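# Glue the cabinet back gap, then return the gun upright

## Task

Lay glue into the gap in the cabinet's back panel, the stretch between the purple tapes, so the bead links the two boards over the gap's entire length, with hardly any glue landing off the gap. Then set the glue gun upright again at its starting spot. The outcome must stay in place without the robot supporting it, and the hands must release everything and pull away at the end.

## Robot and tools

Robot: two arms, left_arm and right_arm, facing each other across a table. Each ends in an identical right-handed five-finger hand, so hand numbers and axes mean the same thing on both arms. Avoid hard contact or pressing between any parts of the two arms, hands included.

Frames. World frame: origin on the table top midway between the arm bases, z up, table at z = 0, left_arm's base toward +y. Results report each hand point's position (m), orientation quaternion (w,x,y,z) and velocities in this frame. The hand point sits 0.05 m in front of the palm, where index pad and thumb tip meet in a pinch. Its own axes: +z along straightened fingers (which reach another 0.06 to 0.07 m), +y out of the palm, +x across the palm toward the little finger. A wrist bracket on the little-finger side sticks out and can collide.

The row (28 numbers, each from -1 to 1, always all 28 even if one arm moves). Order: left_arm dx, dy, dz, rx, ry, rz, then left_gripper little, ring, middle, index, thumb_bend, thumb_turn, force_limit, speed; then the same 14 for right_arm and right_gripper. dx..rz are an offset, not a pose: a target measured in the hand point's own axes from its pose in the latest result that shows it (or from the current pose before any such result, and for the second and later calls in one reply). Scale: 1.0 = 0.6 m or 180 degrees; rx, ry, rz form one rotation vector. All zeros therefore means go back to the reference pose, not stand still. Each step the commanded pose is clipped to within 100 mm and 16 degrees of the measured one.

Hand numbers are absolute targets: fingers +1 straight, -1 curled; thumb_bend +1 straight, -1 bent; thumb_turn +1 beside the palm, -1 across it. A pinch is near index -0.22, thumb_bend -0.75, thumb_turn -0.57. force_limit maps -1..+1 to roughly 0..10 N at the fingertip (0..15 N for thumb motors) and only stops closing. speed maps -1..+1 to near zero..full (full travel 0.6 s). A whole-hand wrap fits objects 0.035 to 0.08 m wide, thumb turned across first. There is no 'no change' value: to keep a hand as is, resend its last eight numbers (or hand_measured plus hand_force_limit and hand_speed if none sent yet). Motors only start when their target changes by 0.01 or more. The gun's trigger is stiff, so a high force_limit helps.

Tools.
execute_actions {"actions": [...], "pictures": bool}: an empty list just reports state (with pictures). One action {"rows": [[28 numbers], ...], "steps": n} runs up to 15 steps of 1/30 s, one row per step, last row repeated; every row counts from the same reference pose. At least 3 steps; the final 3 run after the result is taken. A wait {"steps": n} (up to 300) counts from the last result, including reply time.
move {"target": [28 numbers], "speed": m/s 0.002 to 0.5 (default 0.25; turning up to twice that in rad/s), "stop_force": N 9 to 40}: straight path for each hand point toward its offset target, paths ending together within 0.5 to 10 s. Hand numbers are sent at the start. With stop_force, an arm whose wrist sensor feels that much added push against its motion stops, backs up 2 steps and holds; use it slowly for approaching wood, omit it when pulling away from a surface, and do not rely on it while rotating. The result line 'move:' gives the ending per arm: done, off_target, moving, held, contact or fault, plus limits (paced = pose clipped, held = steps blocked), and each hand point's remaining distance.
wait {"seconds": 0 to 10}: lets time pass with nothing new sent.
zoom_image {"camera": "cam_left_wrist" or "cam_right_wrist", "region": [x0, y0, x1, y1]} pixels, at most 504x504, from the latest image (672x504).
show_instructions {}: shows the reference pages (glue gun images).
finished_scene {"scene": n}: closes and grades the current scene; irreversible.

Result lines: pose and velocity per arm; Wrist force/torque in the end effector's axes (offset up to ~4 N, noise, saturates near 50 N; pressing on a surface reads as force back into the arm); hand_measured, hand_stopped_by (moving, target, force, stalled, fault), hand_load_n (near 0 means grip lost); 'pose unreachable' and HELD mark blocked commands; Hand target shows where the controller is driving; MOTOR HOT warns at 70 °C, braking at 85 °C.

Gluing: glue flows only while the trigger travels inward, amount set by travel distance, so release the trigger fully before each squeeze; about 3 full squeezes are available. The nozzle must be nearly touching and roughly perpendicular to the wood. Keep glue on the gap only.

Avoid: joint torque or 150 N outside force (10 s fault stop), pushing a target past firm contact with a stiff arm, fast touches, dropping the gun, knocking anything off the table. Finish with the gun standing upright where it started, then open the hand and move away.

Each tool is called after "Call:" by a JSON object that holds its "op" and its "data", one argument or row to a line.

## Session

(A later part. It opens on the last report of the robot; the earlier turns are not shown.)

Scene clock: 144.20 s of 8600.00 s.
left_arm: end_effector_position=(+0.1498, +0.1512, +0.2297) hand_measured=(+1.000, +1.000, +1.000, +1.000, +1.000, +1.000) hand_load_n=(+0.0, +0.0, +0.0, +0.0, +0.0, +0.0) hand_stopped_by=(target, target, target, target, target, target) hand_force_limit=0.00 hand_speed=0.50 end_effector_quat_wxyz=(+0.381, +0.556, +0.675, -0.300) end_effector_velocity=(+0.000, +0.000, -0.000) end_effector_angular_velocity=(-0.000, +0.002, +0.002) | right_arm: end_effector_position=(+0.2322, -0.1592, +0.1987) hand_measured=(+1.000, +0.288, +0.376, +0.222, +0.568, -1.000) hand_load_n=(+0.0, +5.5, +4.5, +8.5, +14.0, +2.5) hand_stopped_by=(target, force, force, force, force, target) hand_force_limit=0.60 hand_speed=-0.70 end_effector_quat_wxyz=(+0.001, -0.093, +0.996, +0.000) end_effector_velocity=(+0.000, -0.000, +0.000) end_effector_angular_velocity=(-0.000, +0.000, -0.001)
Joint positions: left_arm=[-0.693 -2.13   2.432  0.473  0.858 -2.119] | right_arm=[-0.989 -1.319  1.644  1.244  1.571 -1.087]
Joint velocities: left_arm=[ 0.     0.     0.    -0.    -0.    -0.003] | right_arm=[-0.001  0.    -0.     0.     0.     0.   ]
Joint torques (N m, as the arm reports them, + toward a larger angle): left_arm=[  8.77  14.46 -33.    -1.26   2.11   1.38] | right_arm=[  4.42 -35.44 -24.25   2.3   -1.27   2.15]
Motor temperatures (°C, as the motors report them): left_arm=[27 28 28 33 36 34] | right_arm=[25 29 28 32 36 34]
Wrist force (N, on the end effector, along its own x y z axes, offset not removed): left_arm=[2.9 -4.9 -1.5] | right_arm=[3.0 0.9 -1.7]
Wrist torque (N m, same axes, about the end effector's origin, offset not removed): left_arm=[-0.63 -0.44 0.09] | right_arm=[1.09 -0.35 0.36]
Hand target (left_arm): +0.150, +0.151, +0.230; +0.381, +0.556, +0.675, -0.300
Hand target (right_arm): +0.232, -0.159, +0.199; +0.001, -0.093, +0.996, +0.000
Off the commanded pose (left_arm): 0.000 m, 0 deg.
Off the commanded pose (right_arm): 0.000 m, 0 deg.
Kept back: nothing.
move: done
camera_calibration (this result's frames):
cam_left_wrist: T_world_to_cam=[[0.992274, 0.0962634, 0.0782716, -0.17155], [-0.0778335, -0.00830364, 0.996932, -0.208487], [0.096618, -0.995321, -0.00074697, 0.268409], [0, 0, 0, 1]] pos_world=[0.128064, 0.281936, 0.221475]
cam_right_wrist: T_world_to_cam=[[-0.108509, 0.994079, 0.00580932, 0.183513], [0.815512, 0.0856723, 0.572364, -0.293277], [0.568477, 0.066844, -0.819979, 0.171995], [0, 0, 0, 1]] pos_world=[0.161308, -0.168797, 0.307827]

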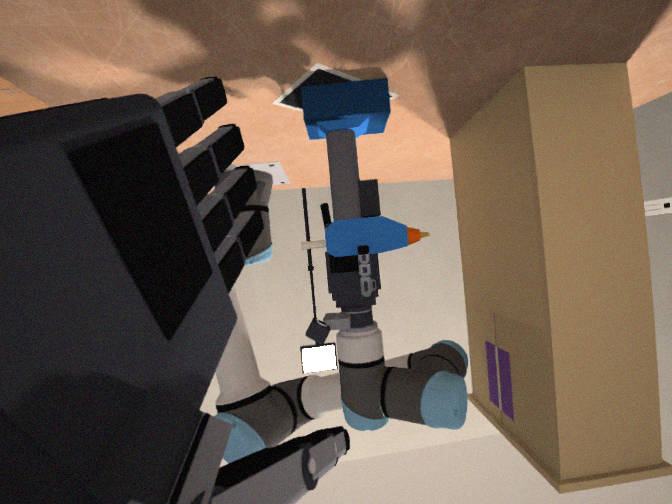

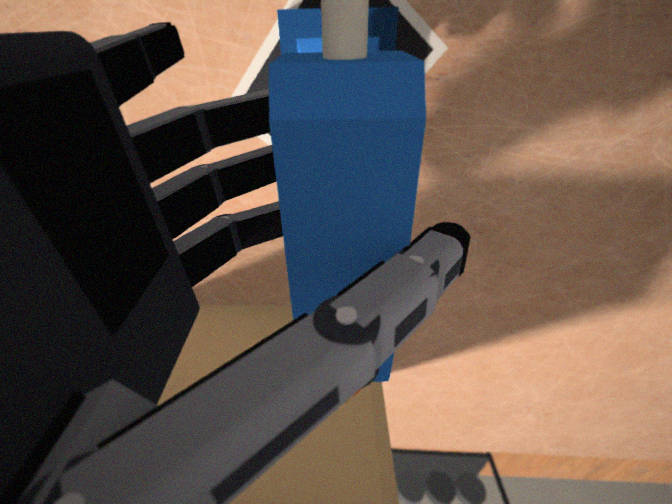

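Call:
{"op": "execute_actions", "data": {
  "actions": []
}}

Scene clock: 144.47 s of 8600.00 s.
left_arm: end_effector_position=(+0.1498, +0.1512, +0.2297) hand_measured=(+1.000, +1.000, +1.000, +1.000, +1.000, +1.000) hand_load_n=(+0.0, +0.0, +0.0, +0.0, +0.0, +0.0) hand_stopped_by=(target, target, target, target, target, target) hand_force_limit=0.00 hand_speed=0.50 end_effector_quat_wxyz=(+0.381, +0.556, +0.675, -0.300) end_effector_velocity=(-0.000, -0.000, -0.000) end_effector_angular_velocity=(+0.000, -0.001, -0.001) | right_arm: end_effector_position=(+0.2322, -0.1592, +0.1987) hand_measured=(+1.000, +0.288, +0.376, +0.222, +0.568, -1.000) hand_load_n=(+0.0, +5.5, +4.5, +8.5, +14.0, +2.5) hand_stopped_by=(target, force, force, force, force, target) hand_force_limit=0.60 hand_speed=-0.70 end_effector_quat_wxyz=(+0.001, -0.093, +0.996, +0.000) end_effector_velocity=(+0.000, -0.001, +0.000) end_effector_angular_velocity=(-0.002, -0.001, -0.000)
Joint positions: left_arm=[-0.693 -2.13   2.432  0.473  0.858 -2.119] | right_arm=[-0.989 -1.319  1.644  1.244  1.571 -1.087]
Joint velocities: left_arm=[-0.    -0.     0.    -0.     0.     0.001] | right_arm=[-0.    -0.    -0.     0.001  0.002  0.   ]
Joint torques (N m, as the arm reports them, + toward a larger angle): left_arm=[  8.35  13.64 -33.13  -1.31   2.22   1.63] | right_arm=[  7.32 -33.64 -21.88   2.03  -1.26   1.95]
Motor temperatures (°C, as the motors report them): left_arm=[27 28 28 33 36 34] | right_arm=[25 29 28 32 36 34]
Wrist force (N, on the end effector, along its own x y z axes, offset not removed): left_arm=[4.2 -0.4 0.7] | right_arm=[2.8 -0.2 -0.7]
Wrist torque (N m, same axes, about the end effector's origin, offset not removed): left_arm=[-0.25 -0.76 0.30] | right_arm=[0.94 -0.28 0.24]
Hand target (left_arm): +0.150, +0.151, +0.230; +0.381, +0.556, +0.675, -0.300
Hand target (right_arm): +0.232, -0.159, +0.199; +0.001, -0.093, +0.996, +0.000
Off the commanded pose (left_arm): 0.000 m, 0 deg.
Off the commanded pose (right_arm): 0.000 m, 0 deg.
Kept back: nothing.
Steps of this call (steps 1 to 8: nothing new was sent). Readings (end_effector_position | what the end effector reports):
1: left_arm (+0.1498, +0.1512, +0.2297) | right_arm (+0.2322, -0.1592, +0.1987) | left_arm hand_measured=(+1.000, +1.000, +1.000, +1.000, +1.000, +1.000) hand_load_n=(+0.0, +0.0, +0.0, +0.0, +0.0, +0.0) hand_stopped_by=(target, target, target, target, target, target) hand_force_limit=0.00 hand_speed=0.50 | right_arm hand_measured=(+1.000, +0.288, +0.376, +0.222, +0.568, -1.000) hand_load_n=(+0.0, +5.5, +4.5, +8.5, +14.0, +2.5) hand_stopped_by=(target, force, force, force, force, target) hand_force_limit=0.60 hand_speed=-0.70
2: left_arm (+0.1498, +0.1512, +0.2297) | right_arm (+0.2322, -0.1592, +0.1987) | left_arm hand_measured=(+1.000, +1.000, +1.000, +1.000, +1.000, +1.000) hand_load_n=(+0.0, +0.0, +0.0, +0.0, +0.0, +0.0) hand_stopped_by=(target, target, target, target, target, target) hand_force_limit=0.00 hand_speed=0.50 | right_arm hand_measured=(+1.000, +0.288, +0.376, +0.222, +0.568, -1.000) hand_load_n=(+0.0, +5.5, +4.5, +8.5, +14.0, +2.5) hand_stopped_by=(target, force, force, force, force, target) hand_force_limit=0.60 hand_speed=-0.70
4: left_arm (+0.1498, +0.1512, +0.2297) | right_arm (+0.2322, -0.1592, +0.1987) | left_arm hand_measured=(+1.000, +1.000, +1.000, +1.000, +1.000, +1.000) hand_load_n=(+0.0, +0.0, +0.0, +0.0, +0.0, +0.0) hand_stopped_by=(target, target, target, target, target, target) hand_force_limit=0.00 hand_speed=0.50 | right_arm hand_measured=(+1.000, +0.288, +0.376, +0.222, +0.568, -1.000) hand_load_n=(+0.0, +5.5, +4.5, +8.5, +14.0, +2.5) hand_stopped_by=(target, force, force, force, force, target) hand_force_limit=0.60 hand_speed=-0.70
8: the state above
camera_calibration (this result's frames):
cam_left_wrist: T_world_to_cam=[[0.992274, 0.0962633, 0.0782718, -0.17155], [-0.0778337, -0.00830365, 0.996932, -0.208487], [0.0966178, -0.995321, -0.000746969, 0.268409], [0, 0, 0, 1]] pos_world=[0.128064, 0.281936, 0.221475]
cam_right_wrist: T_world_to_cam=[[-0.108475, 0.994082, 0.00580933, 0.183506], [0.815514, 0.0856449, 0.572364, -0.293284], [0.56848, 0.066825, -0.819979, 0.17199], [0, 0, 0, 1]] pos_world=[0.16131, -0.168795, 0.307827]

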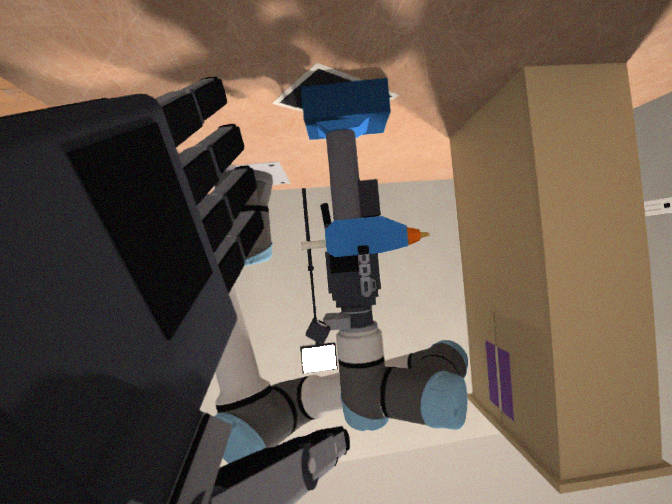

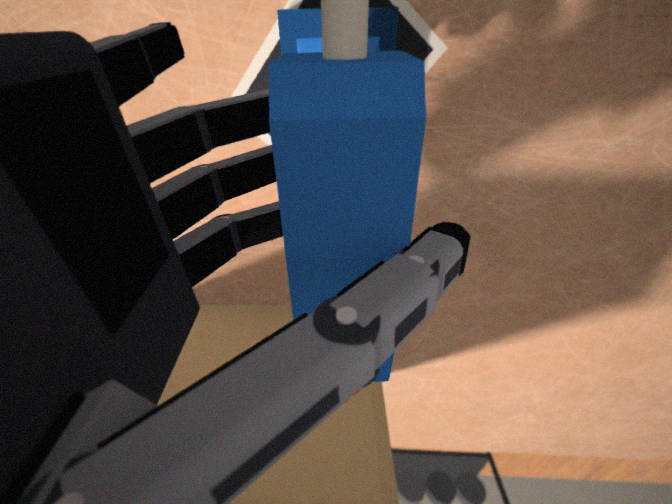

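Call:
{"op": "move", "data": {
  "target": [0,0,0,0,0,0,1,1,1,1,1,1,0,0.5, 0.026,-0.010,0,0,0,0.235,1,-1,-1,-1,-1,-1,0.6,-0.7],
  "speed": 0.12
}}

Scene clock: 148.20 s of 8600.00 s.
left_arm: end_effector_position=(+0.1498, +0.1512, +0.2297) hand_measured=(+1.000, +1.000, +1.000, +1.000, +1.000, +1.000) hand_load_n=(+0.0, +0.0, +0.0, +0.0, +0.0, +0.0) hand_stopped_by=(target, target, target, target, target, target) hand_force_limit=0.00 hand_speed=0.50 end_effector_quat_wxyz=(+0.381, +0.556, +0.675, -0.300) end_effector_velocity=(+0.001, +0.000, -0.000) end_effector_angular_velocity=(+0.000, -0.000, +0.002) | right_arm: end_effector_position=(+0.2179, -0.1679, +0.1987) hand_measured=(+1.000, +0.288, +0.376, +0.222, +0.568, -1.000) hand_load_n=(+0.0, +6.5, +5.5, +5.0, +14.5, +1.0) hand_stopped_by=(target, force, force, force, force, target) hand_force_limit=0.60 hand_speed=-0.70 end_effector_quat_wxyz=(+0.000, +0.272, +0.962, +0.001) end_effector_velocity=(+0.000, -0.000, +0.000) end_effector_angular_velocity=(-0.000, -0.001, -0.017)
Joint positions: left_arm=[-0.693 -2.13   2.432  0.473  0.858 -2.119] | right_arm=[-0.853 -1.335  1.664  1.24   1.571 -0.215]
Joint velocities: left_arm=[ 0.001 -0.     0.     0.    -0.    -0.   ] | right_arm=[ 0.003  0.001 -0.002  0.001  0.001  0.02 ]
Joint torques (N m, as the arm reports them, + toward a larger angle): left_arm=[  8.17  13.94 -33.21  -1.32   2.22   1.5 ] | right_arm=[  8.42 -18.66 -25.06   3.57   1.55   1.91]
Motor temperatures (°C, as the motors report them): left_arm=[27 28 28 33 36 34] | right_arm=[25 29 28 32 36 34]
Wrist force (N, on the end effector, along its own x y z axes, offset not removed): left_arm=[2.4 -1.2 0.8] | right_arm=[0.3 0.7 -4.3]
Wrist torque (N m, same axes, about the end effector's origin, offset not removed): left_arm=[-0.28 -0.58 0.33] | right_arm=[0.90 -0.51 0.17]
Hand target (left_arm): +0.150, +0.151, +0.230; +0.381, +0.556, +0.675, -0.300
Hand target (right_arm): +0.218, -0.168, +0.199; +0.001, +0.273, +0.962, +0.001
Off the commanded pose (left_arm): 0.000 m, 0 deg.
Off the commanded pose (right_arm): 0.000 m, 0 deg.
Kept back: nothing.
move: done
camera_calibration (this result's frames):
cam_left_wrist: T_world_to_cam=[[0.992274, 0.0962632, 0.0782718, -0.17155], [-0.0778337, -0.00830376, 0.996932, -0.208487], [0.0966178, -0.995321, -0.000747087, 0.268409], [0, 0, 0, 1]] pos_world=[0.128064, 0.281936, 0.221475]
cam_right_wrist: T_world_to_cam=[[0.587193, 0.809418, 0.00690744, 0.00783298], [0.662182, -0.485253, 0.571003, -0.343096], [0.465532, -0.330715, -0.820919, 0.136533], [0, 0, 0, 1]] pos_world=[0.159032, -0.127675, 0.307937]

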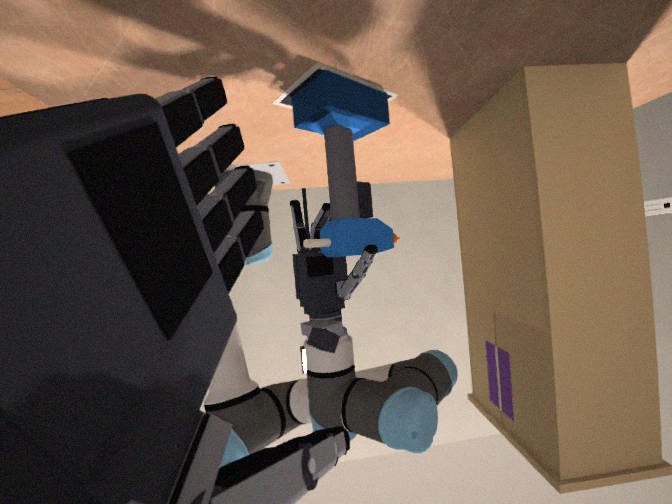

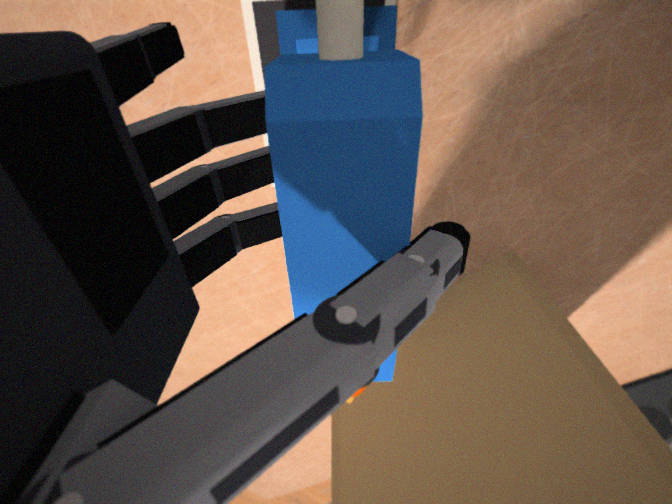

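Call:
{"op": "zoom_image", "data": {
  "camera": "cam_left_wrist",
  "region": [250, 40, 430, 160]
}}

Call:
{"op": "zoom_image", "data": {
  "camera": "cam_right_wrist",
  "region": [220, 0, 460, 130]
}}

Region (250, 40, 430, 160) of cam_left_wrist's 672x504 image, scaled by 2.800, with more detail than that image has.

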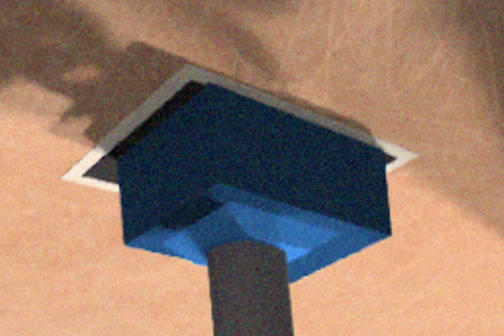

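Region (220, 0, 460, 130) of cam_right_wrist's 672x504 image, scaled by 2.100, with more detail than that image has; it fills the top 273 rows of this view, and the rest is white.

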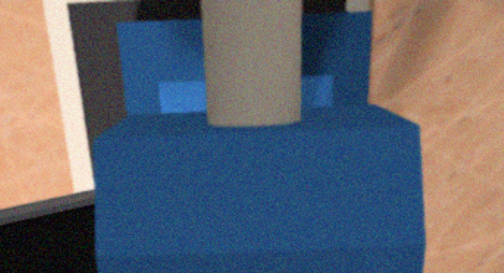

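Call:
{"op": "move", "data": {
  "target": [0,0,0,0,0,0,1,1,1,1,1,1,0,0.5, 0.006,-0.026,0,0,0,0.025,1,-1,-1,-1,-1,-1,0.6,-0.7],
  "speed": 0.04
}}

Call:
{"op": "zoom_image", "data": {
  "camera": "cam_left_wrist",
  "region": [250, 40, 430, 160]
}}

Scene clock: 149.77 s of 8600.00 s.
left_arm: end_effector_position=(+0.1498, +0.1512, +0.2297) hand_measured=(+1.000, +1.000, +1.000, +1.000, +1.000, +1.000) hand_load_n=(+0.0, +0.0, +0.0, +0.0, +0.0, +0.0) hand_stopped_by=(target, target, target, target, target, target) hand_force_limit=0.00 hand_speed=0.50 end_effector_quat_wxyz=(+0.381, +0.556, +0.675, -0.300) end_effector_velocity=(+0.000, +0.000, -0.000) end_effector_angular_velocity=(+0.000, -0.001, +0.000) | right_arm: end_effector_position=(+0.2069, -0.1791, +0.1987) hand_measured=(+1.000, +0.288, +0.376, +0.220, +0.568, -1.000) hand_load_n=(+0.0, +2.5, +0.5, +0.0, +6.5, +1.0) hand_stopped_by=(target, force, force, force, force, target) hand_force_limit=0.60 hand_speed=-0.70 end_effector_quat_wxyz=(+0.000, +0.309, +0.951, +0.001) end_effector_velocity=(-0.002, -0.001, +0.000) end_effector_angular_velocity=(+0.003, -0.001, -0.010)
Joint positions: left_arm=[-0.693 -2.13   2.432  0.473  0.858 -2.119] | right_arm=[-0.839 -1.362  1.698  1.233  1.571 -0.123]
Joint velocities: left_arm=[ 0.001 -0.     0.     0.     0.     0.001] | right_arm=[ 0.005 -0.004  0.005 -0.003 -0.001  0.015]
Joint torques (N m, as the arm reports them, + toward a larger angle): left_arm=[  8.34  13.8  -32.76  -1.11   2.24   1.43] | right_arm=[  7.91 -31.23  -0.69   0.42  -1.54   2.08]
Motor temperatures (°C, as the motors report them): left_arm=[27 28 28 33 36 34] | right_arm=[25 29 28 32 36 34]
Wrist force (N, on the end effector, along its own x y z axes, offset not removed): left_arm=[2.8 0.3 -1.7] | right_arm=[-2.5 3.5 -7.9]
Wrist torque (N m, same axes, about the end effector's origin, offset not removed): left_arm=[0.12 -0.39 0.20] | right_arm=[0.43 -0.16 0.09]
Hand target (left_arm): +0.150, +0.151, +0.230; +0.381, +0.556, +0.675, -0.300
Hand target (right_arm): +0.207, -0.179, +0.199; +0.000, +0.309, +0.951, +0.001
Off the commanded pose (left_arm): 0.000 m, 0 deg.
Off the commanded pose (right_arm): 0.000 m, 0 deg.
Kept back: nothing.
move: done
camera_calibration (this result's frames):
cam_left_wrist: T_world_to_cam=[[0.992274, 0.0962632, 0.0782717, -0.17155], [-0.0778336, -0.00830355, 0.996932, -0.208487], [0.0966178, -0.995321, -0.000746878, 0.268409], [0, 0, 0, 1]] pos_world=[0.128064, 0.281936, 0.221475]
cam_right_wrist: T_world_to_cam=[[0.647734, 0.761835, 0.00689154, 0.00231096], [0.623013, -0.534867, 0.570764, -0.341948], [0.438515, -0.36541, -0.821085, 0.137351], [0, 0, 0, 1]] pos_world=[0.151311, -0.134468, 0.307932]

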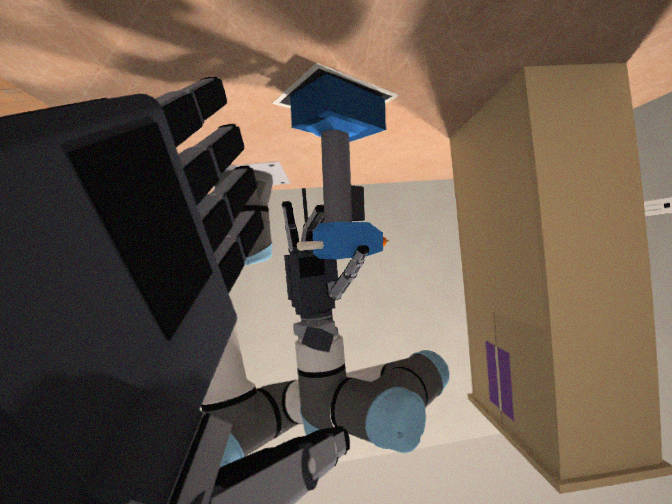

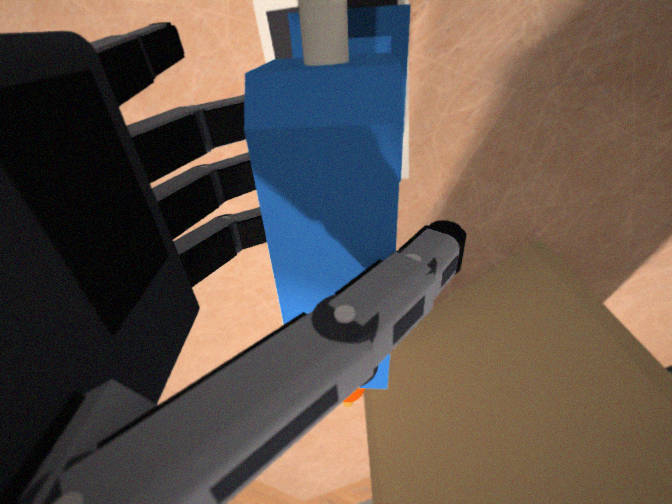

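Region (250, 40, 430, 160) of cam_left_wrist's 672x504 image, scaled by 2.800, with more detail than that image has.

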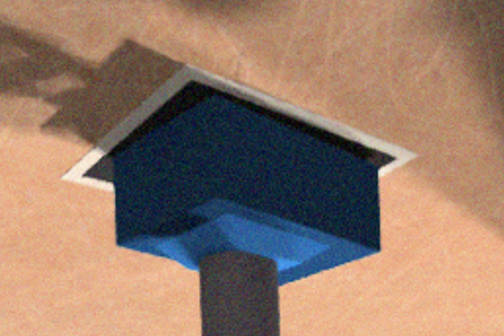

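Call:
{"op": "move", "data": {
  "target": [0,0,0,0,0,0,1,1,1,1,1,1,0,0.5, 0,0.018,0,0,0,0,1,0.6,0.6,0.6,0.8,-1,0.6,-0.85],
  "speed": 0.015
}}

Call:
{"op": "zoom_image", "data": {
  "camera": "cam_left_wrist",
  "region": [250, 40, 430, 160]
}}

Scene clock: 151.80 s of 8600.00 s.
left_arm: end_effector_position=(+0.1498, +0.1512, +0.2297) hand_measured=(+1.000, +1.000, +1.000, +1.000, +1.000, +1.000) hand_load_n=(+0.0, +0.0, +0.0, +0.0, +0.0, +0.0) hand_stopped_by=(target, target, target, target, target, target) hand_force_limit=0.00 hand_speed=0.50 end_effector_quat_wxyz=(+0.381, +0.556, +0.675, -0.300) end_effector_velocity=(+0.000, +0.000, -0.000) end_effector_angular_velocity=(-0.000, +0.001, +0.001) | right_arm: end_effector_position=(+0.2132, -0.1704, +0.1987) hand_measured=(+1.000, +0.600, +0.600, +0.600, +0.800, -1.000) hand_load_n=(+0.0, +0.0, +0.0, +0.0, +0.0, +0.0) hand_stopped_by=(target, target, target, target, target, target) hand_force_limit=0.60 hand_speed=-0.85 end_effector_quat_wxyz=(+0.000, +0.309, +0.951, +0.001) end_effector_velocity=(+0.000, -0.000, +0.000) end_effector_angular_velocity=(-0.001, -0.000, -0.000)
Joint positions: left_arm=[-0.693 -2.13   2.432  0.473  0.858 -2.119] | right_arm=[-0.835 -1.337  1.667  1.239  1.571 -0.12 ]
Joint velocities: left_arm=[ 0.001 -0.    -0.     0.    -0.    -0.001] | right_arm=[-0.    -0.    -0.     0.001  0.001 -0.   ]
Joint torques (N m, as the arm reports them, + toward a larger angle): left_arm=[  8.56  13.77 -32.37  -1.3    2.12   1.4 ] | right_arm=[  7.89 -22.2  -27.39   4.41  -0.93   2.04]
Motor temperatures (°C, as the motors report them): left_arm=[27 28 28 33 36 34] | right_arm=[25 29 28 32 36 34]
Wrist force (N, on the end effector, along its own x y z axes, offset not removed): left_arm=[2.1 -0.1 2.1] | right_arm=[1.2 1.7 2.8]
Wrist torque (N m, same axes, about the end effector's origin, offset not removed): left_arm=[-0.25 -0.45 0.22] | right_arm=[0.21 -0.37 0.25]
Hand target (left_arm): +0.150, +0.151, +0.230; +0.381, +0.556, +0.675, -0.300
Hand target (right_arm): +0.213, -0.170, +0.199; +0.000, +0.309, +0.951, +0.001
Off the commanded pose (left_arm): 0.000 m, 0 deg.
Off the commanded pose (right_arm): 0.000 m, 0 deg.
Kept back: nothing.
move: done
camera_calibration (this result's frames):
cam_left_wrist: T_world_to_cam=[[0.992274, 0.0962631, 0.078272, -0.17155], [-0.0778339, -0.00830375, 0.996932, -0.208486], [0.0966177, -0.995321, -0.000747061, 0.268409], [0, 0, 0, 1]] pos_world=[0.128064, 0.281936, 0.221475]
cam_right_wrist: T_world_to_cam=[[0.647734, 0.761835, 0.00689045, -0.0084513], [0.623017, -0.534869, 0.570758, -0.341222], [0.438509, -0.365407, -0.821089, 0.137781], [0, 0, 0, 1]] pos_world=[0.157643, -0.125725, 0.307944]

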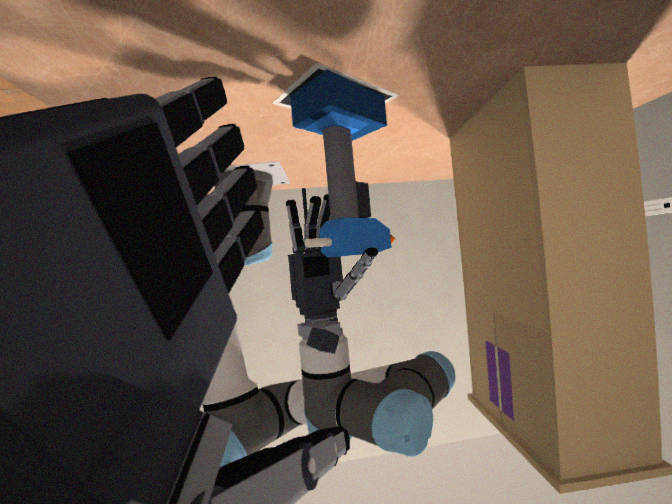

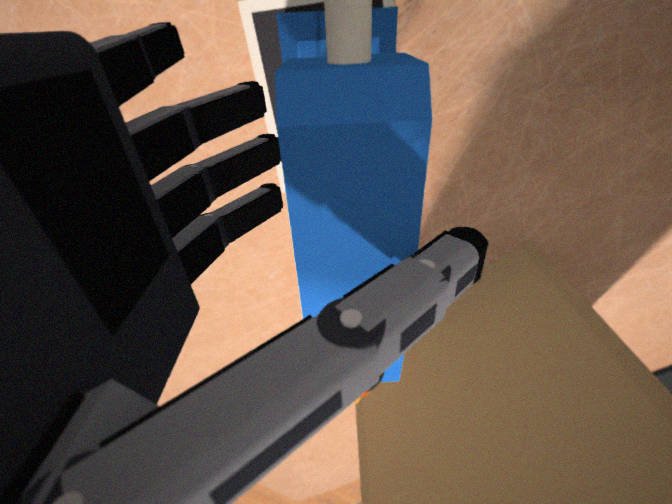

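Region (250, 40, 430, 160) of cam_left_wrist's 672x504 image, scaled by 2.800, with more detail than that image has.

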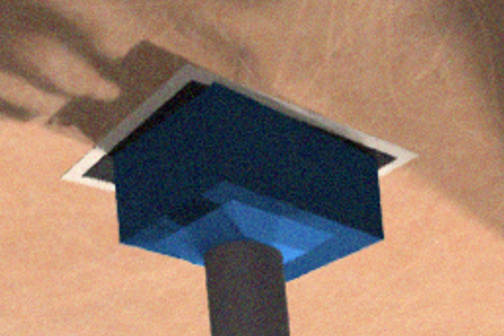

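Call:
{"op": "move", "data": {
  "target": [0,0,0,0,0,0,1,1,1,1,1,1,0,0.5, 0,0,-0.19,0,0,-0.0156,1,1,1,1,1,-1,0.6,0.3],
  "speed": 0.2
}}

Call:
{"op": "move", "data": {
  "target": [0,0,0,0,0,0,1,1,1,1,1,1,0,0.5, -0.04,0.27,0.05,0.111,0,0,1,1,1,1,1,-1,0.6,0.3],
  "speed": 0.25
}}

Scene clock: 153.50 s of 8600.00 s.
left_arm: end_effector_position=(+0.1498, +0.1512, +0.2297) hand_measured=(+1.000, +1.000, +1.000, +1.000, +1.000, +1.000) hand_load_n=(+0.0, +0.0, +0.0, +0.0, +0.0, +0.0) hand_stopped_by=(target, target, target, target, target, target) hand_force_limit=0.00 hand_speed=0.50 end_effector_quat_wxyz=(+0.381, +0.556, +0.675, -0.300) end_effector_velocity=(+0.000, +0.000, -0.000) end_effector_angular_velocity=(+0.000, -0.000, +0.001) | right_arm: end_effector_position=(+0.2130, -0.1706, +0.3124) hand_measured=(+1.000, +1.000, +1.000, +1.000, +1.000, -1.000) hand_load_n=(+0.0, +0.0, +0.0, +0.0, +0.0, +0.0) hand_stopped_by=(target, target, target, target, target, target) hand_force_limit=0.60 hand_speed=0.30 end_effector_quat_wxyz=(+0.000, +0.285, +0.958, +0.001) end_effector_velocity=(+0.001, -0.000, +0.003) end_effector_angular_velocity=(-0.002, +0.003, -0.001)
Joint positions: left_arm=[-0.693 -2.13   2.432  0.473  0.858 -2.119] | right_arm=[-0.843 -1.393  1.439  1.522  1.571 -0.177]
Joint velocities: left_arm=[ 0.001 -0.    -0.     0.     0.     0.   ] | right_arm=[-0.002  0.002 -0.009  0.01  -0.    -0.001]
Joint torques (N m, as the arm reports them, + toward a larger angle): left_arm=[  8.38  13.28 -33.42  -1.3    2.26   1.57] | right_arm=[ -9.75 -21.32 -29.75   4.39   0.05  -2.  ]
Motor temperatures (°C, as the motors report them): left_arm=[27 28 28 33 36 34] | right_arm=[25 29 28 32 36 34]
Wrist force (N, on the end effector, along its own x y z axes, offset not removed): left_arm=[2.3 0.4 -3.4] | right_arm=[1.2 2.7 0.5]
Wrist torque (N m, same axes, about the end effector's origin, offset not removed): left_arm=[0.30 -0.56 0.22] | right_arm=[0.49 -0.25 0.37]
Hand target (left_arm): +0.150, +0.151, +0.230; +0.381, +0.556, +0.675, -0.300
Hand target (right_arm): +0.213, -0.171, +0.313; +0.000, +0.285, +0.958, +0.001
Off the commanded pose (left_arm): 0.000 m, 0 deg.
Off the commanded pose (right_arm): 0.000 m, 0 deg.
Kept back: nothing.
move: done
camera_calibration (this result's frames):
cam_left_wrist: T_world_to_cam=[[0.992274, 0.0962631, 0.0782718, -0.17155], [-0.0778337, -0.00830369, 0.996932, -0.208487], [0.0966177, -0.995321, -0.000747021, 0.268409], [0, 0, 0, 1]] pos_world=[0.128064, 0.281936, 0.221475]
cam_right_wrist: T_world_to_cam=[[0.609752, 0.79256, 0.00710753, 0.00434133], [0.648258, -0.503853, 0.570871, -0.406183], [0.456031, -0.343482, -0.821009, 0.231118], [0, 0, 0, 1]] pos_world=[0.155267, -0.128712, 0.421597]

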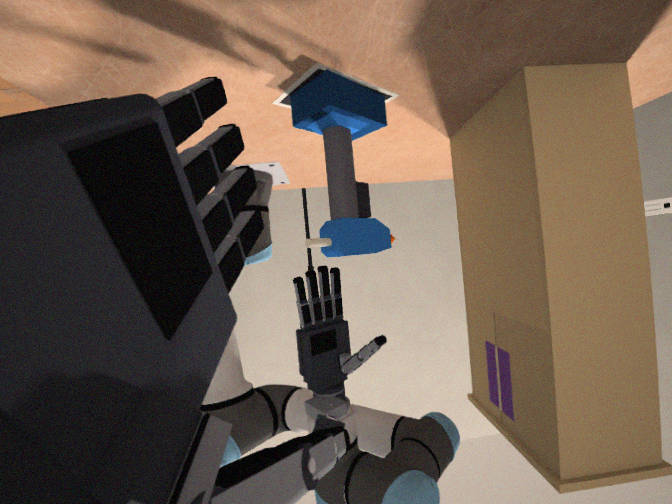

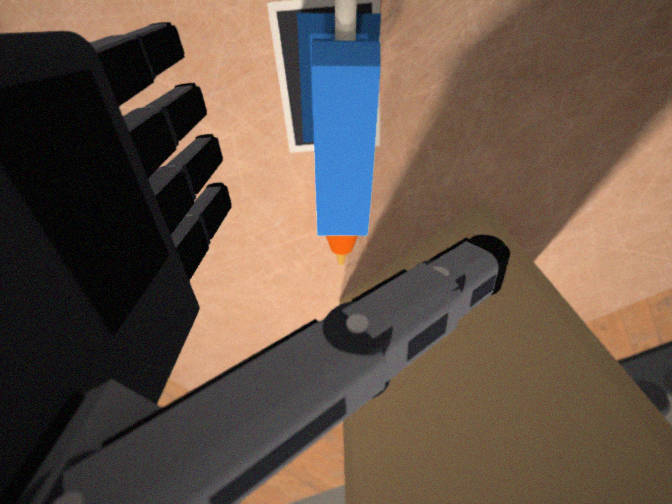

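Scene clock: 164.13 s of 8600.00 s.
left_arm: end_effector_position=(+0.1498, +0.1512, +0.2297) hand_measured=(+1.000, +1.000, +1.000, +1.000, +1.000, +1.000) hand_load_n=(+0.0, +0.0, +0.0, +0.0, +0.0, +0.0) hand_stopped_by=(target, target, target, target, target, target) hand_force_limit=0.00 hand_speed=0.50 end_effector_quat_wxyz=(+0.381, +0.556, +0.675, -0.300) end_effector_velocity=(-0.001, -0.000, +0.000) end_effector_angular_velocity=(+0.000, -0.000, -0.002) | right_arm: end_effector_position=(+0.2635, -0.1112, +0.2930) hand_measured=(+1.000, +1.000, +1.000, +1.000, +1.000, -1.000) hand_load_n=(+0.0, +0.0, +0.0, +0.0, +0.0, +0.0) hand_stopped_by=(target, target, target, target, target, target) hand_force_limit=0.60 hand_speed=0.30 end_effector_quat_wxyz=(-0.023, +0.280, +0.957, -0.073) end_effector_velocity=(-0.000, +0.000, -0.000) end_effector_angular_velocity=(+0.001, -0.000, +0.000)
Joint positions: left_arm=[-0.693 -2.13   2.432  0.473  0.858 -2.119] | right_arm=[-0.823 -1.099  1.115  1.706  1.593 -0.163]
Joint velocities: left_arm=[-0.001 -0.    -0.    -0.     0.     0.001] | right_arm=[ 0.     0.     0.    -0.001 -0.     0.   ]
Joint torques (N m, as the arm reports them, + toward a larger angle): left_arm=[  9.18  13.75 -32.26  -1.13   2.25   1.22] | right_arm=[ -1.42 -41.23 -17.37   2.53   0.28  -0.15]
Motor temperatures (°C, as the motors report them): left_arm=[27 28 28 33 36 34] | right_arm=[25 29 28 32 36 34]
Wrist force (N, on the end effector, along its own x y z axes, offset not removed): left_arm=[4.5 -1.6 -2.2] | right_arm=[1.2 -0.5 0.4]
Wrist torque (N m, same axes, about the end effector's origin, offset not removed): left_arm=[-0.22 -0.59 0.16] | right_arm=[-0.01 -0.23 0.18]
Hand target (left_arm): +0.150, +0.151, +0.230; +0.381, +0.556, +0.675, -0.300
Hand target (right_arm): +0.263, -0.111, +0.293; -0.023, +0.280, +0.957, -0.073
Off the commanded pose (left_arm): 0.000 m, 0 deg.
Off the commanded pose (right_arm): 0.087 m, 11 deg.
FORCE FAULT: contact force on the right arm reached its limit, and that arm stopped for 10 seconds. The contact can be on any part of that arm, not only on its tool. That arm's remaining commands of this call were not run. That arm holds still and accepts commands again. Move the arm away from the contact; if what it grips holds it there, let go first. Pushing or pulling that hard again can fault the arm again.
Kept back: nothing.
move: fault (right_arm)
camera_calibration (this result's frames):
cam_left_wrist: T_world_to_cam=[[0.992274, 0.096263, 0.078272, -0.17155], [-0.0778339, -0.00830372, 0.996932, -0.208487], [0.0966176, -0.995321, -0.000747033, 0.268409], [0, 0, 0, 1]] pos_world=[0.128064, 0.281936, 0.221475]
cam_right_wrist: T_world_to_cam=[[0.596906, 0.788534, -0.148049, -0.0250072], [0.702186, -0.424176, 0.571848, -0.403549], [0.388122, -0.445297, -0.80689, 0.215063], [0, 0, 0, 1]] pos_world=[0.214822, -0.0556896, 0.400599]

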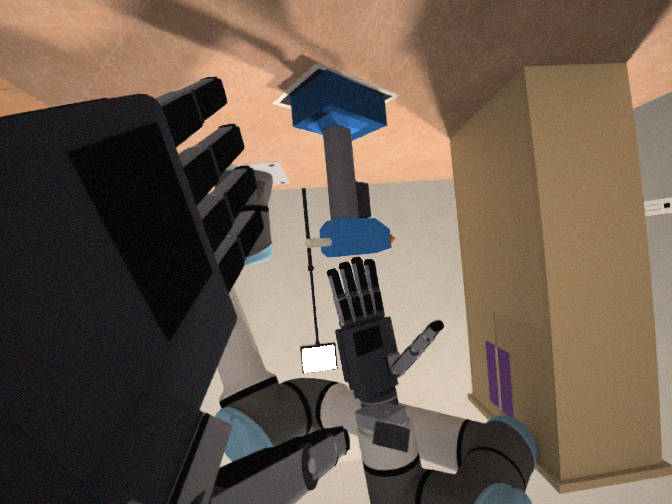

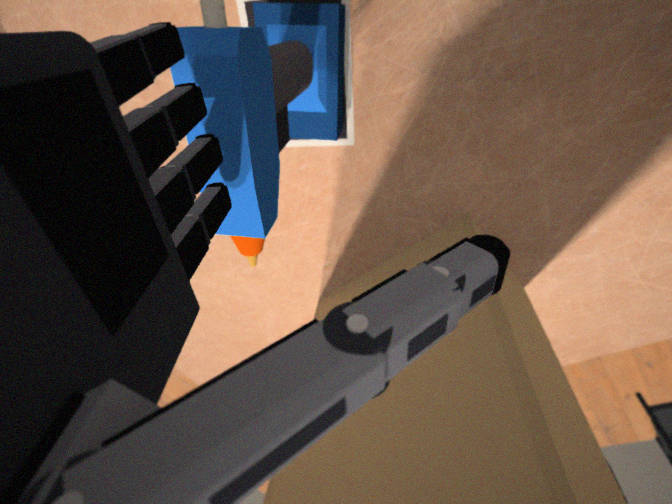

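Call:
{"op": "move", "data": {
  "target": [0,0,0,0,0,0,-1,-1,-1,1,1,1,0,0.5, 0.08,-0.145,-0.09,-0.05,0,0,1,1,1,1,1,-1,0.6,0.3],
  "speed": 0.12
}}

Call:
{"op": "move", "data": {
  "target": [0.022,0.148,0.426,0,0.167,0,-1,-1,-1,1,0,-1,0,0.5, 0,0,0,0,0,0,1,1,1,1,1,-1,0.6,0.3],
  "speed": 0.2
}}

Scene clock: 166.60 s of 8600.00 s.
left_arm: end_effector_position=(+0.1498, +0.1512, +0.2297) hand_measured=(-1.000, -1.000, -1.000, +1.000, +1.000, +1.000) hand_load_n=(+0.0, +0.0, +0.0, +0.0, +0.0, +0.0) hand_stopped_by=(target, target, target, target, target, target) hand_force_limit=0.00 hand_speed=0.50 end_effector_quat_wxyz=(+0.381, +0.556, +0.675, -0.300) end_effector_velocity=(+0.000, +0.000, -0.000) end_effector_angular_velocity=(+0.000, -0.000, -0.000) | right_arm: end_effector_position=(+0.1815, -0.1507, +0.3598) hand_measured=(+1.000, +1.000, +1.000, +1.000, +1.000, -1.000) hand_load_n=(+0.0, +0.0, +0.0, +0.0, +0.0, +0.0) hand_stopped_by=(target, target, target, target, target, target) hand_force_limit=0.60 hand_speed=0.30 end_effector_quat_wxyz=(-0.001, +0.281, +0.960, +0.002) end_effector_velocity=(-0.001, -0.001, +0.002) end_effector_angular_velocity=(+0.002, -0.003, -0.001)
Joint positions: left_arm=[-0.693 -2.13   2.432  0.473  0.858 -2.119] | right_arm=[-0.748 -1.374  1.295  1.647  1.567 -0.089]
Joint velocities: left_arm=[-0.     0.     0.001  0.    -0.    -0.   ] | right_arm=[ 0.002 -0.006  0.002  0.     0.001  0.002]
Joint torques (N m, as the arm reports them, + toward a larger angle): left_arm=[  8.78  12.96 -32.16  -0.94   1.89   1.28] | right_arm=[  8.09 -36.38  -4.74   0.41  -1.67   1.8 ]
Motor temperatures (°C, as the motors report them): left_arm=[27 28 28 33 36 34] | right_arm=[25 29 28 32 36 34]
Wrist force (N, on the end effector, along its own x y z axes, offset not removed): left_arm=[3.2 0.1 -2.2] | right_arm=[0.6 1.5 2.0]
Wrist torque (N m, same axes, about the end effector's origin, offset not removed): left_arm=[0.07 -0.54 0.08] | right_arm=[0.23 -0.14 0.26]
Hand target (left_arm): +0.150, +0.151, +0.230; +0.381, +0.556, +0.675, -0.300
Hand target (right_arm): +0.181, -0.151, +0.360; -0.001, +0.281, +0.960, +0.002
Off the commanded pose (left_arm): 0.000 m, 0 deg.
Off the commanded pose (right_arm): 0.000 m, 0 deg.
Kept back: nothing.
move: done
camera_calibration (this result's frames):
cam_left_wrist: T_world_to_cam=[[0.992274, 0.0962608, 0.0782696, -0.171548], [-0.0778314, -0.00830389, 0.996932, -0.208487], [0.0966154, -0.995322, -0.000747623, 0.268409], [0, 0, 0, 1]] pos_world=[0.128063, 0.281935, 0.221475]
cam_right_wrist: T_world_to_cam=[[0.603165, 0.797581, 0.00750715, 0.00918253], [0.653855, -0.499819, 0.568028, -0.402186], [0.4568, -0.337705, -0.822975, 0.29266], [0, 0, 0, 1]] pos_world=[0.123746, -0.109511, 0.469236]

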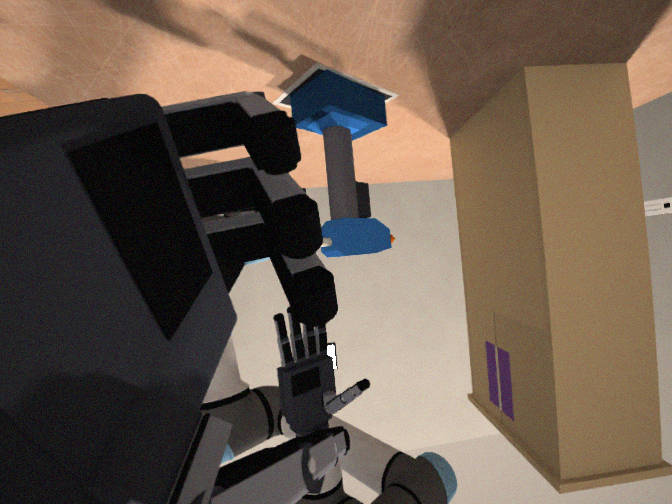

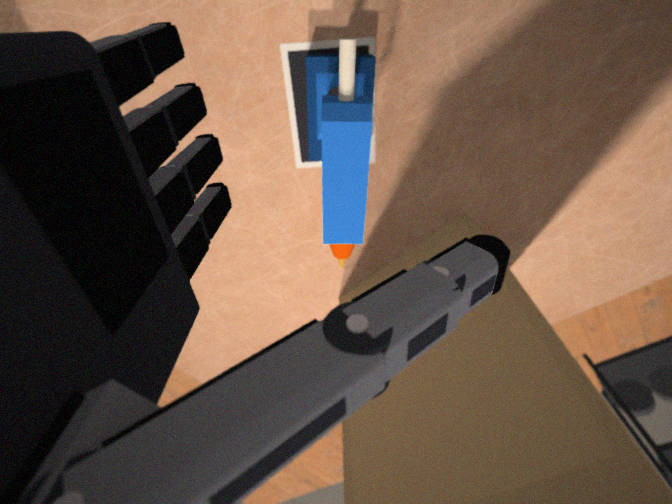

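Scene clock: 168.67 s of 8600.00 s.
left_arm: end_effector_position=(+0.2820, -0.0355, +0.0847) hand_measured=(-1.000, -1.000, -1.000, +1.000, +0.002, -0.918) hand_load_n=(+0.0, +0.0, -1.5, +0.0, +4.0, +10.0) hand_stopped_by=(target, target, target, target, target, force) hand_force_limit=0.00 hand_speed=0.50 end_effector_quat_wxyz=(+0.193, +0.614, +0.751, -0.146) end_effector_velocity=(+0.000, -0.003, -0.001) end_effector_angular_velocity=(+0.007, +0.001, -0.004) | right_arm: end_effector_position=(+0.1815, -0.1507, +0.3598) hand_measured=(+1.000, +1.000, +1.000, +1.000, +1.000, -1.000) hand_load_n=(+0.0, +0.0, +0.0, +0.0, +0.0, +0.0) hand_stopped_by=(target, target, target, target, target, target) hand_force_limit=0.60 hand_speed=0.30 end_effector_quat_wxyz=(-0.001, +0.281, +0.960, +0.002) end_effector_velocity=(+0.001, -0.000, +0.000) end_effector_angular_velocity=(+0.000, +0.001, -0.002)
Joint positions: left_arm=[ 0.136 -1.096  1.643  0.536  1.536 -1.598] | right_arm=[-0.748 -1.374  1.295  1.647  1.567 -0.089]
Joint velocities: left_arm=[ 0.001  0.01  -0.014  0.011  0.002  0.004] | right_arm=[-0.002  0.    -0.     0.    -0.001  0.   ]
Joint torques (N m, as the arm reports them, + toward a larger angle): left_arm=[  8.06 -25.37 -31.1    3.89   2.98   1.46] | right_arm=[ -9.18 -20.62 -28.67   3.16  -1.25  -2.03]
Motor temperatures (°C, as the motors report them): left_arm=[27 28 28 33 36 34] | right_arm=[25 29 28 32 36 34]
Wrist force (N, on the end effector, along its own x y z axes, offset not removed): left_arm=[1.2 -0.8 -0.1] | right_arm=[1.2 -0.8 1.9]
Wrist torque (N m, same axes, about the end effector's origin, offset not removed): left_arm=[-0.03 -0.27 -0.06] | right_arm=[-0.12 -0.25 0.15]
Hand target (left_arm): +0.282, -0.036, +0.085; +0.193, +0.614, +0.751, -0.146
Hand target (right_arm): +0.182, -0.151, +0.360; -0.001, +0.281, +0.960, +0.002
Off the commanded pose (left_arm): 0.000 m, 0 deg.
Off the commanded pose (right_arm): 0.000 m, 0 deg.
Kept back: nothing.
move: done
camera_calibration (this result's frames):
cam_left_wrist: T_world_to_cam=[[0.996542, 0.0814928, 0.016217, -0.269886], [0.0265457, -0.497195, 0.867233, -0.0910114], [0.0787362, -0.863803, -0.497639, 0.121533], [0, 0, 0, 1]] pos_world=[0.2618, 0.0817244, 0.143785]
cam_right_wrist: T_world_to_cam=[[0.603164, 0.797581, 0.00752339, 0.00917258], [0.653851, -0.499828, 0.568024, -0.402184], [0.456806, -0.337693, -0.822978, 0.292662], [0, 0, 0, 1]] pos_world=[0.123747, -0.109509, 0.469235]

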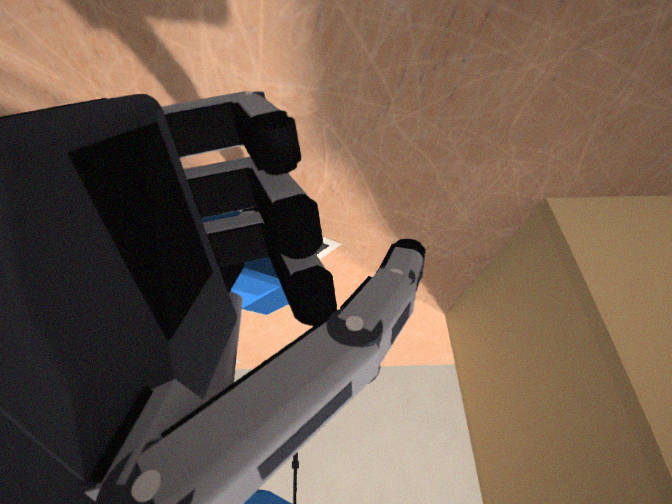

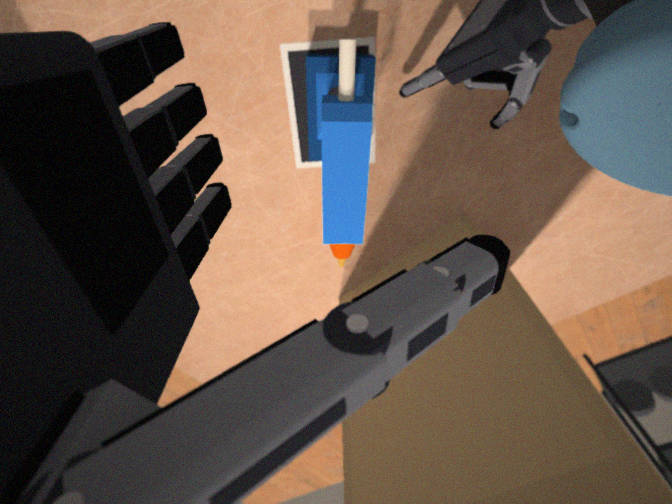

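Call:
{"op": "move", "data": {
  "target": [-0.030,-0.061,0.0146,0,0,0,-1,-1,-1,1,0,-1,0,0.5, 0,0,0,0,0,0,1,1,1,1,1,-1,0.6,0.3],
  "speed": 0.03
}}

Call:
{"op": "zoom_image", "data": {
  "camera": "cam_right_wrist",
  "region": [250, 20, 450, 190]
}}

Scene clock: 170.67 s of 8600.00 s.
left_arm: end_effector_position=(+0.2505, -0.0623, +0.0848) hand_measured=(-1.000, -1.000, -1.000, +1.000, +0.002, -0.918) hand_load_n=(+0.0, +0.0, -1.5, -1.0, +4.0, +10.0) hand_stopped_by=(target, target, target, target, target, force) hand_force_limit=0.00 hand_speed=0.50 end_effector_quat_wxyz=(+0.193, +0.614, +0.751, -0.146) end_effector_velocity=(-0.002, -0.002, -0.000) end_effector_angular_velocity=(+0.001, +0.000, -0.000) | right_arm: end_effector_position=(+0.1815, -0.1507, +0.3598) hand_measured=(+1.000, +1.000, +1.000, +1.000, +1.000, -1.000) hand_load_n=(+0.0, +0.0, +0.0, +0.0, +0.0, +0.0) hand_stopped_by=(target, target, target, target, target, target) hand_force_limit=0.60 hand_speed=0.30 end_effector_quat_wxyz=(-0.001, +0.281, +0.960, +0.002) end_effector_velocity=(+0.000, +0.000, -0.000) end_effector_angular_velocity=(+0.000, +0.000, -0.000)
Joint positions: left_arm=[ 0.059 -1.071  1.603  0.554  1.5   -1.666] | right_arm=[-0.748 -1.374  1.295  1.647  1.567 -0.089]
Joint velocities: left_arm=[-0.005  0.002 -0.003  0.001 -0.002 -0.005] | right_arm=[-0.  0. -0. -0. -0. -0.]
Joint torques (N m, as the arm reports them, + toward a larger angle): left_arm=[-10.94 -28.54 -29.92   3.55  -2.29  -1.91] | right_arm=[ -9.28 -21.23 -27.78   3.69  -1.09  -2.28]
Motor temperatures (°C, as the motors report them): left_arm=[27 28 28 33 36 34] | right_arm=[25 29 28 32 36 34]
Wrist force (N, on the end effector, along its own x y z axes, offset not removed): left_arm=[5.2 -0.8 -3.7] | right_arm=[2.9 1.0 1.3]
Wrist torque (N m, same axes, about the end effector's origin, offset not removed): left_arm=[-0.22 -0.50 0.24] | right_arm=[0.20 -0.46 0.34]
Hand target (left_arm): +0.250, -0.062, +0.085; +0.193, +0.614, +0.751, -0.146
Hand target (right_arm): +0.182, -0.151, +0.360; -0.001, +0.281, +0.960, +0.002
Off the commanded pose (left_arm): 0.000 m, 0 deg.
Off the commanded pose (right_arm): 0.000 m, 0 deg.
Kept back: nothing.
move: done
camera_calibration (this result's frames):
cam_left_wrist: T_world_to_cam=[[0.996543, 0.0814728, 0.0162479, -0.236286], [0.0265151, -0.497264, 0.867194, -0.103517], [0.0787322, -0.863765, -0.497705, 0.100898], [0, 0, 0, 1]] pos_world=[0.23027, 0.0549277, 0.143826]
cam_right_wrist: T_world_to_cam=[[0.603164, 0.797581, 0.00752336, 0.00917262], [0.653851, -0.499828, 0.568024, -0.402184], [0.456806, -0.337693, -0.822978, 0.292662], [0, 0, 0, 1]] pos_world=[0.123747, -0.109509, 0.469235]

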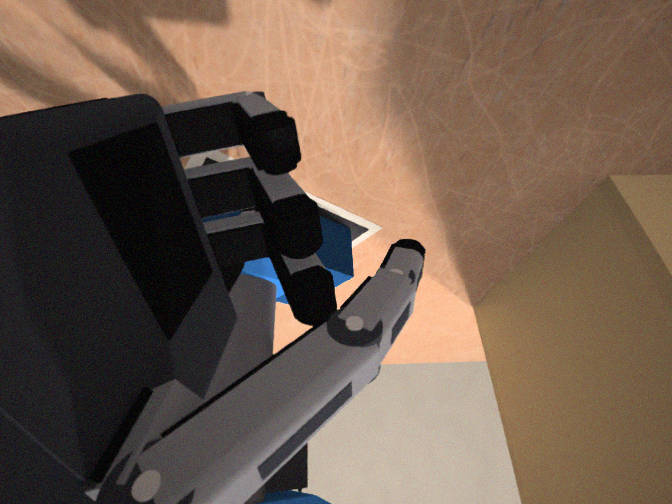

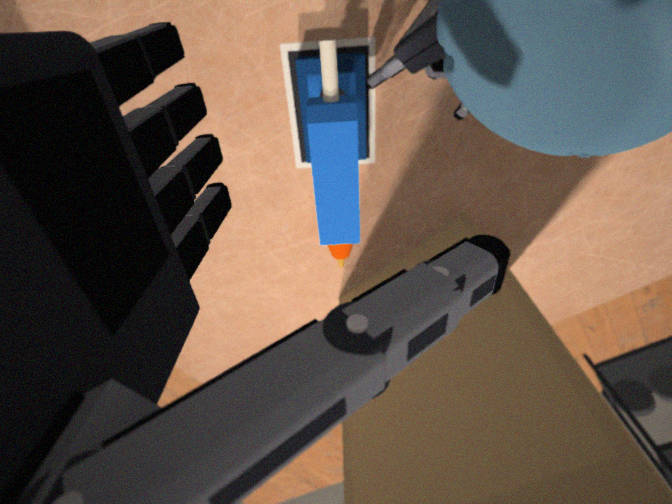

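Region (250, 20, 450, 190) of cam_right_wrist's 672x504 image, scaled by 2.520, with more detail than that image has; it fills the top 428 rows of this view, and the rest is white.

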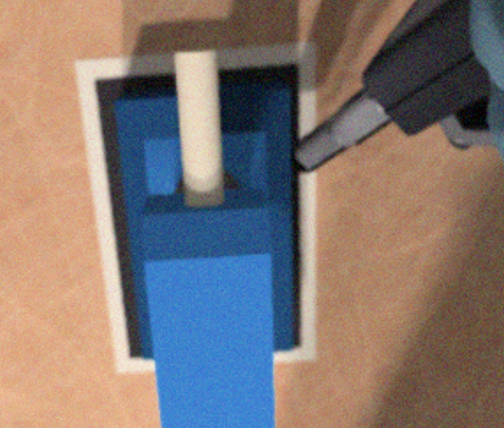

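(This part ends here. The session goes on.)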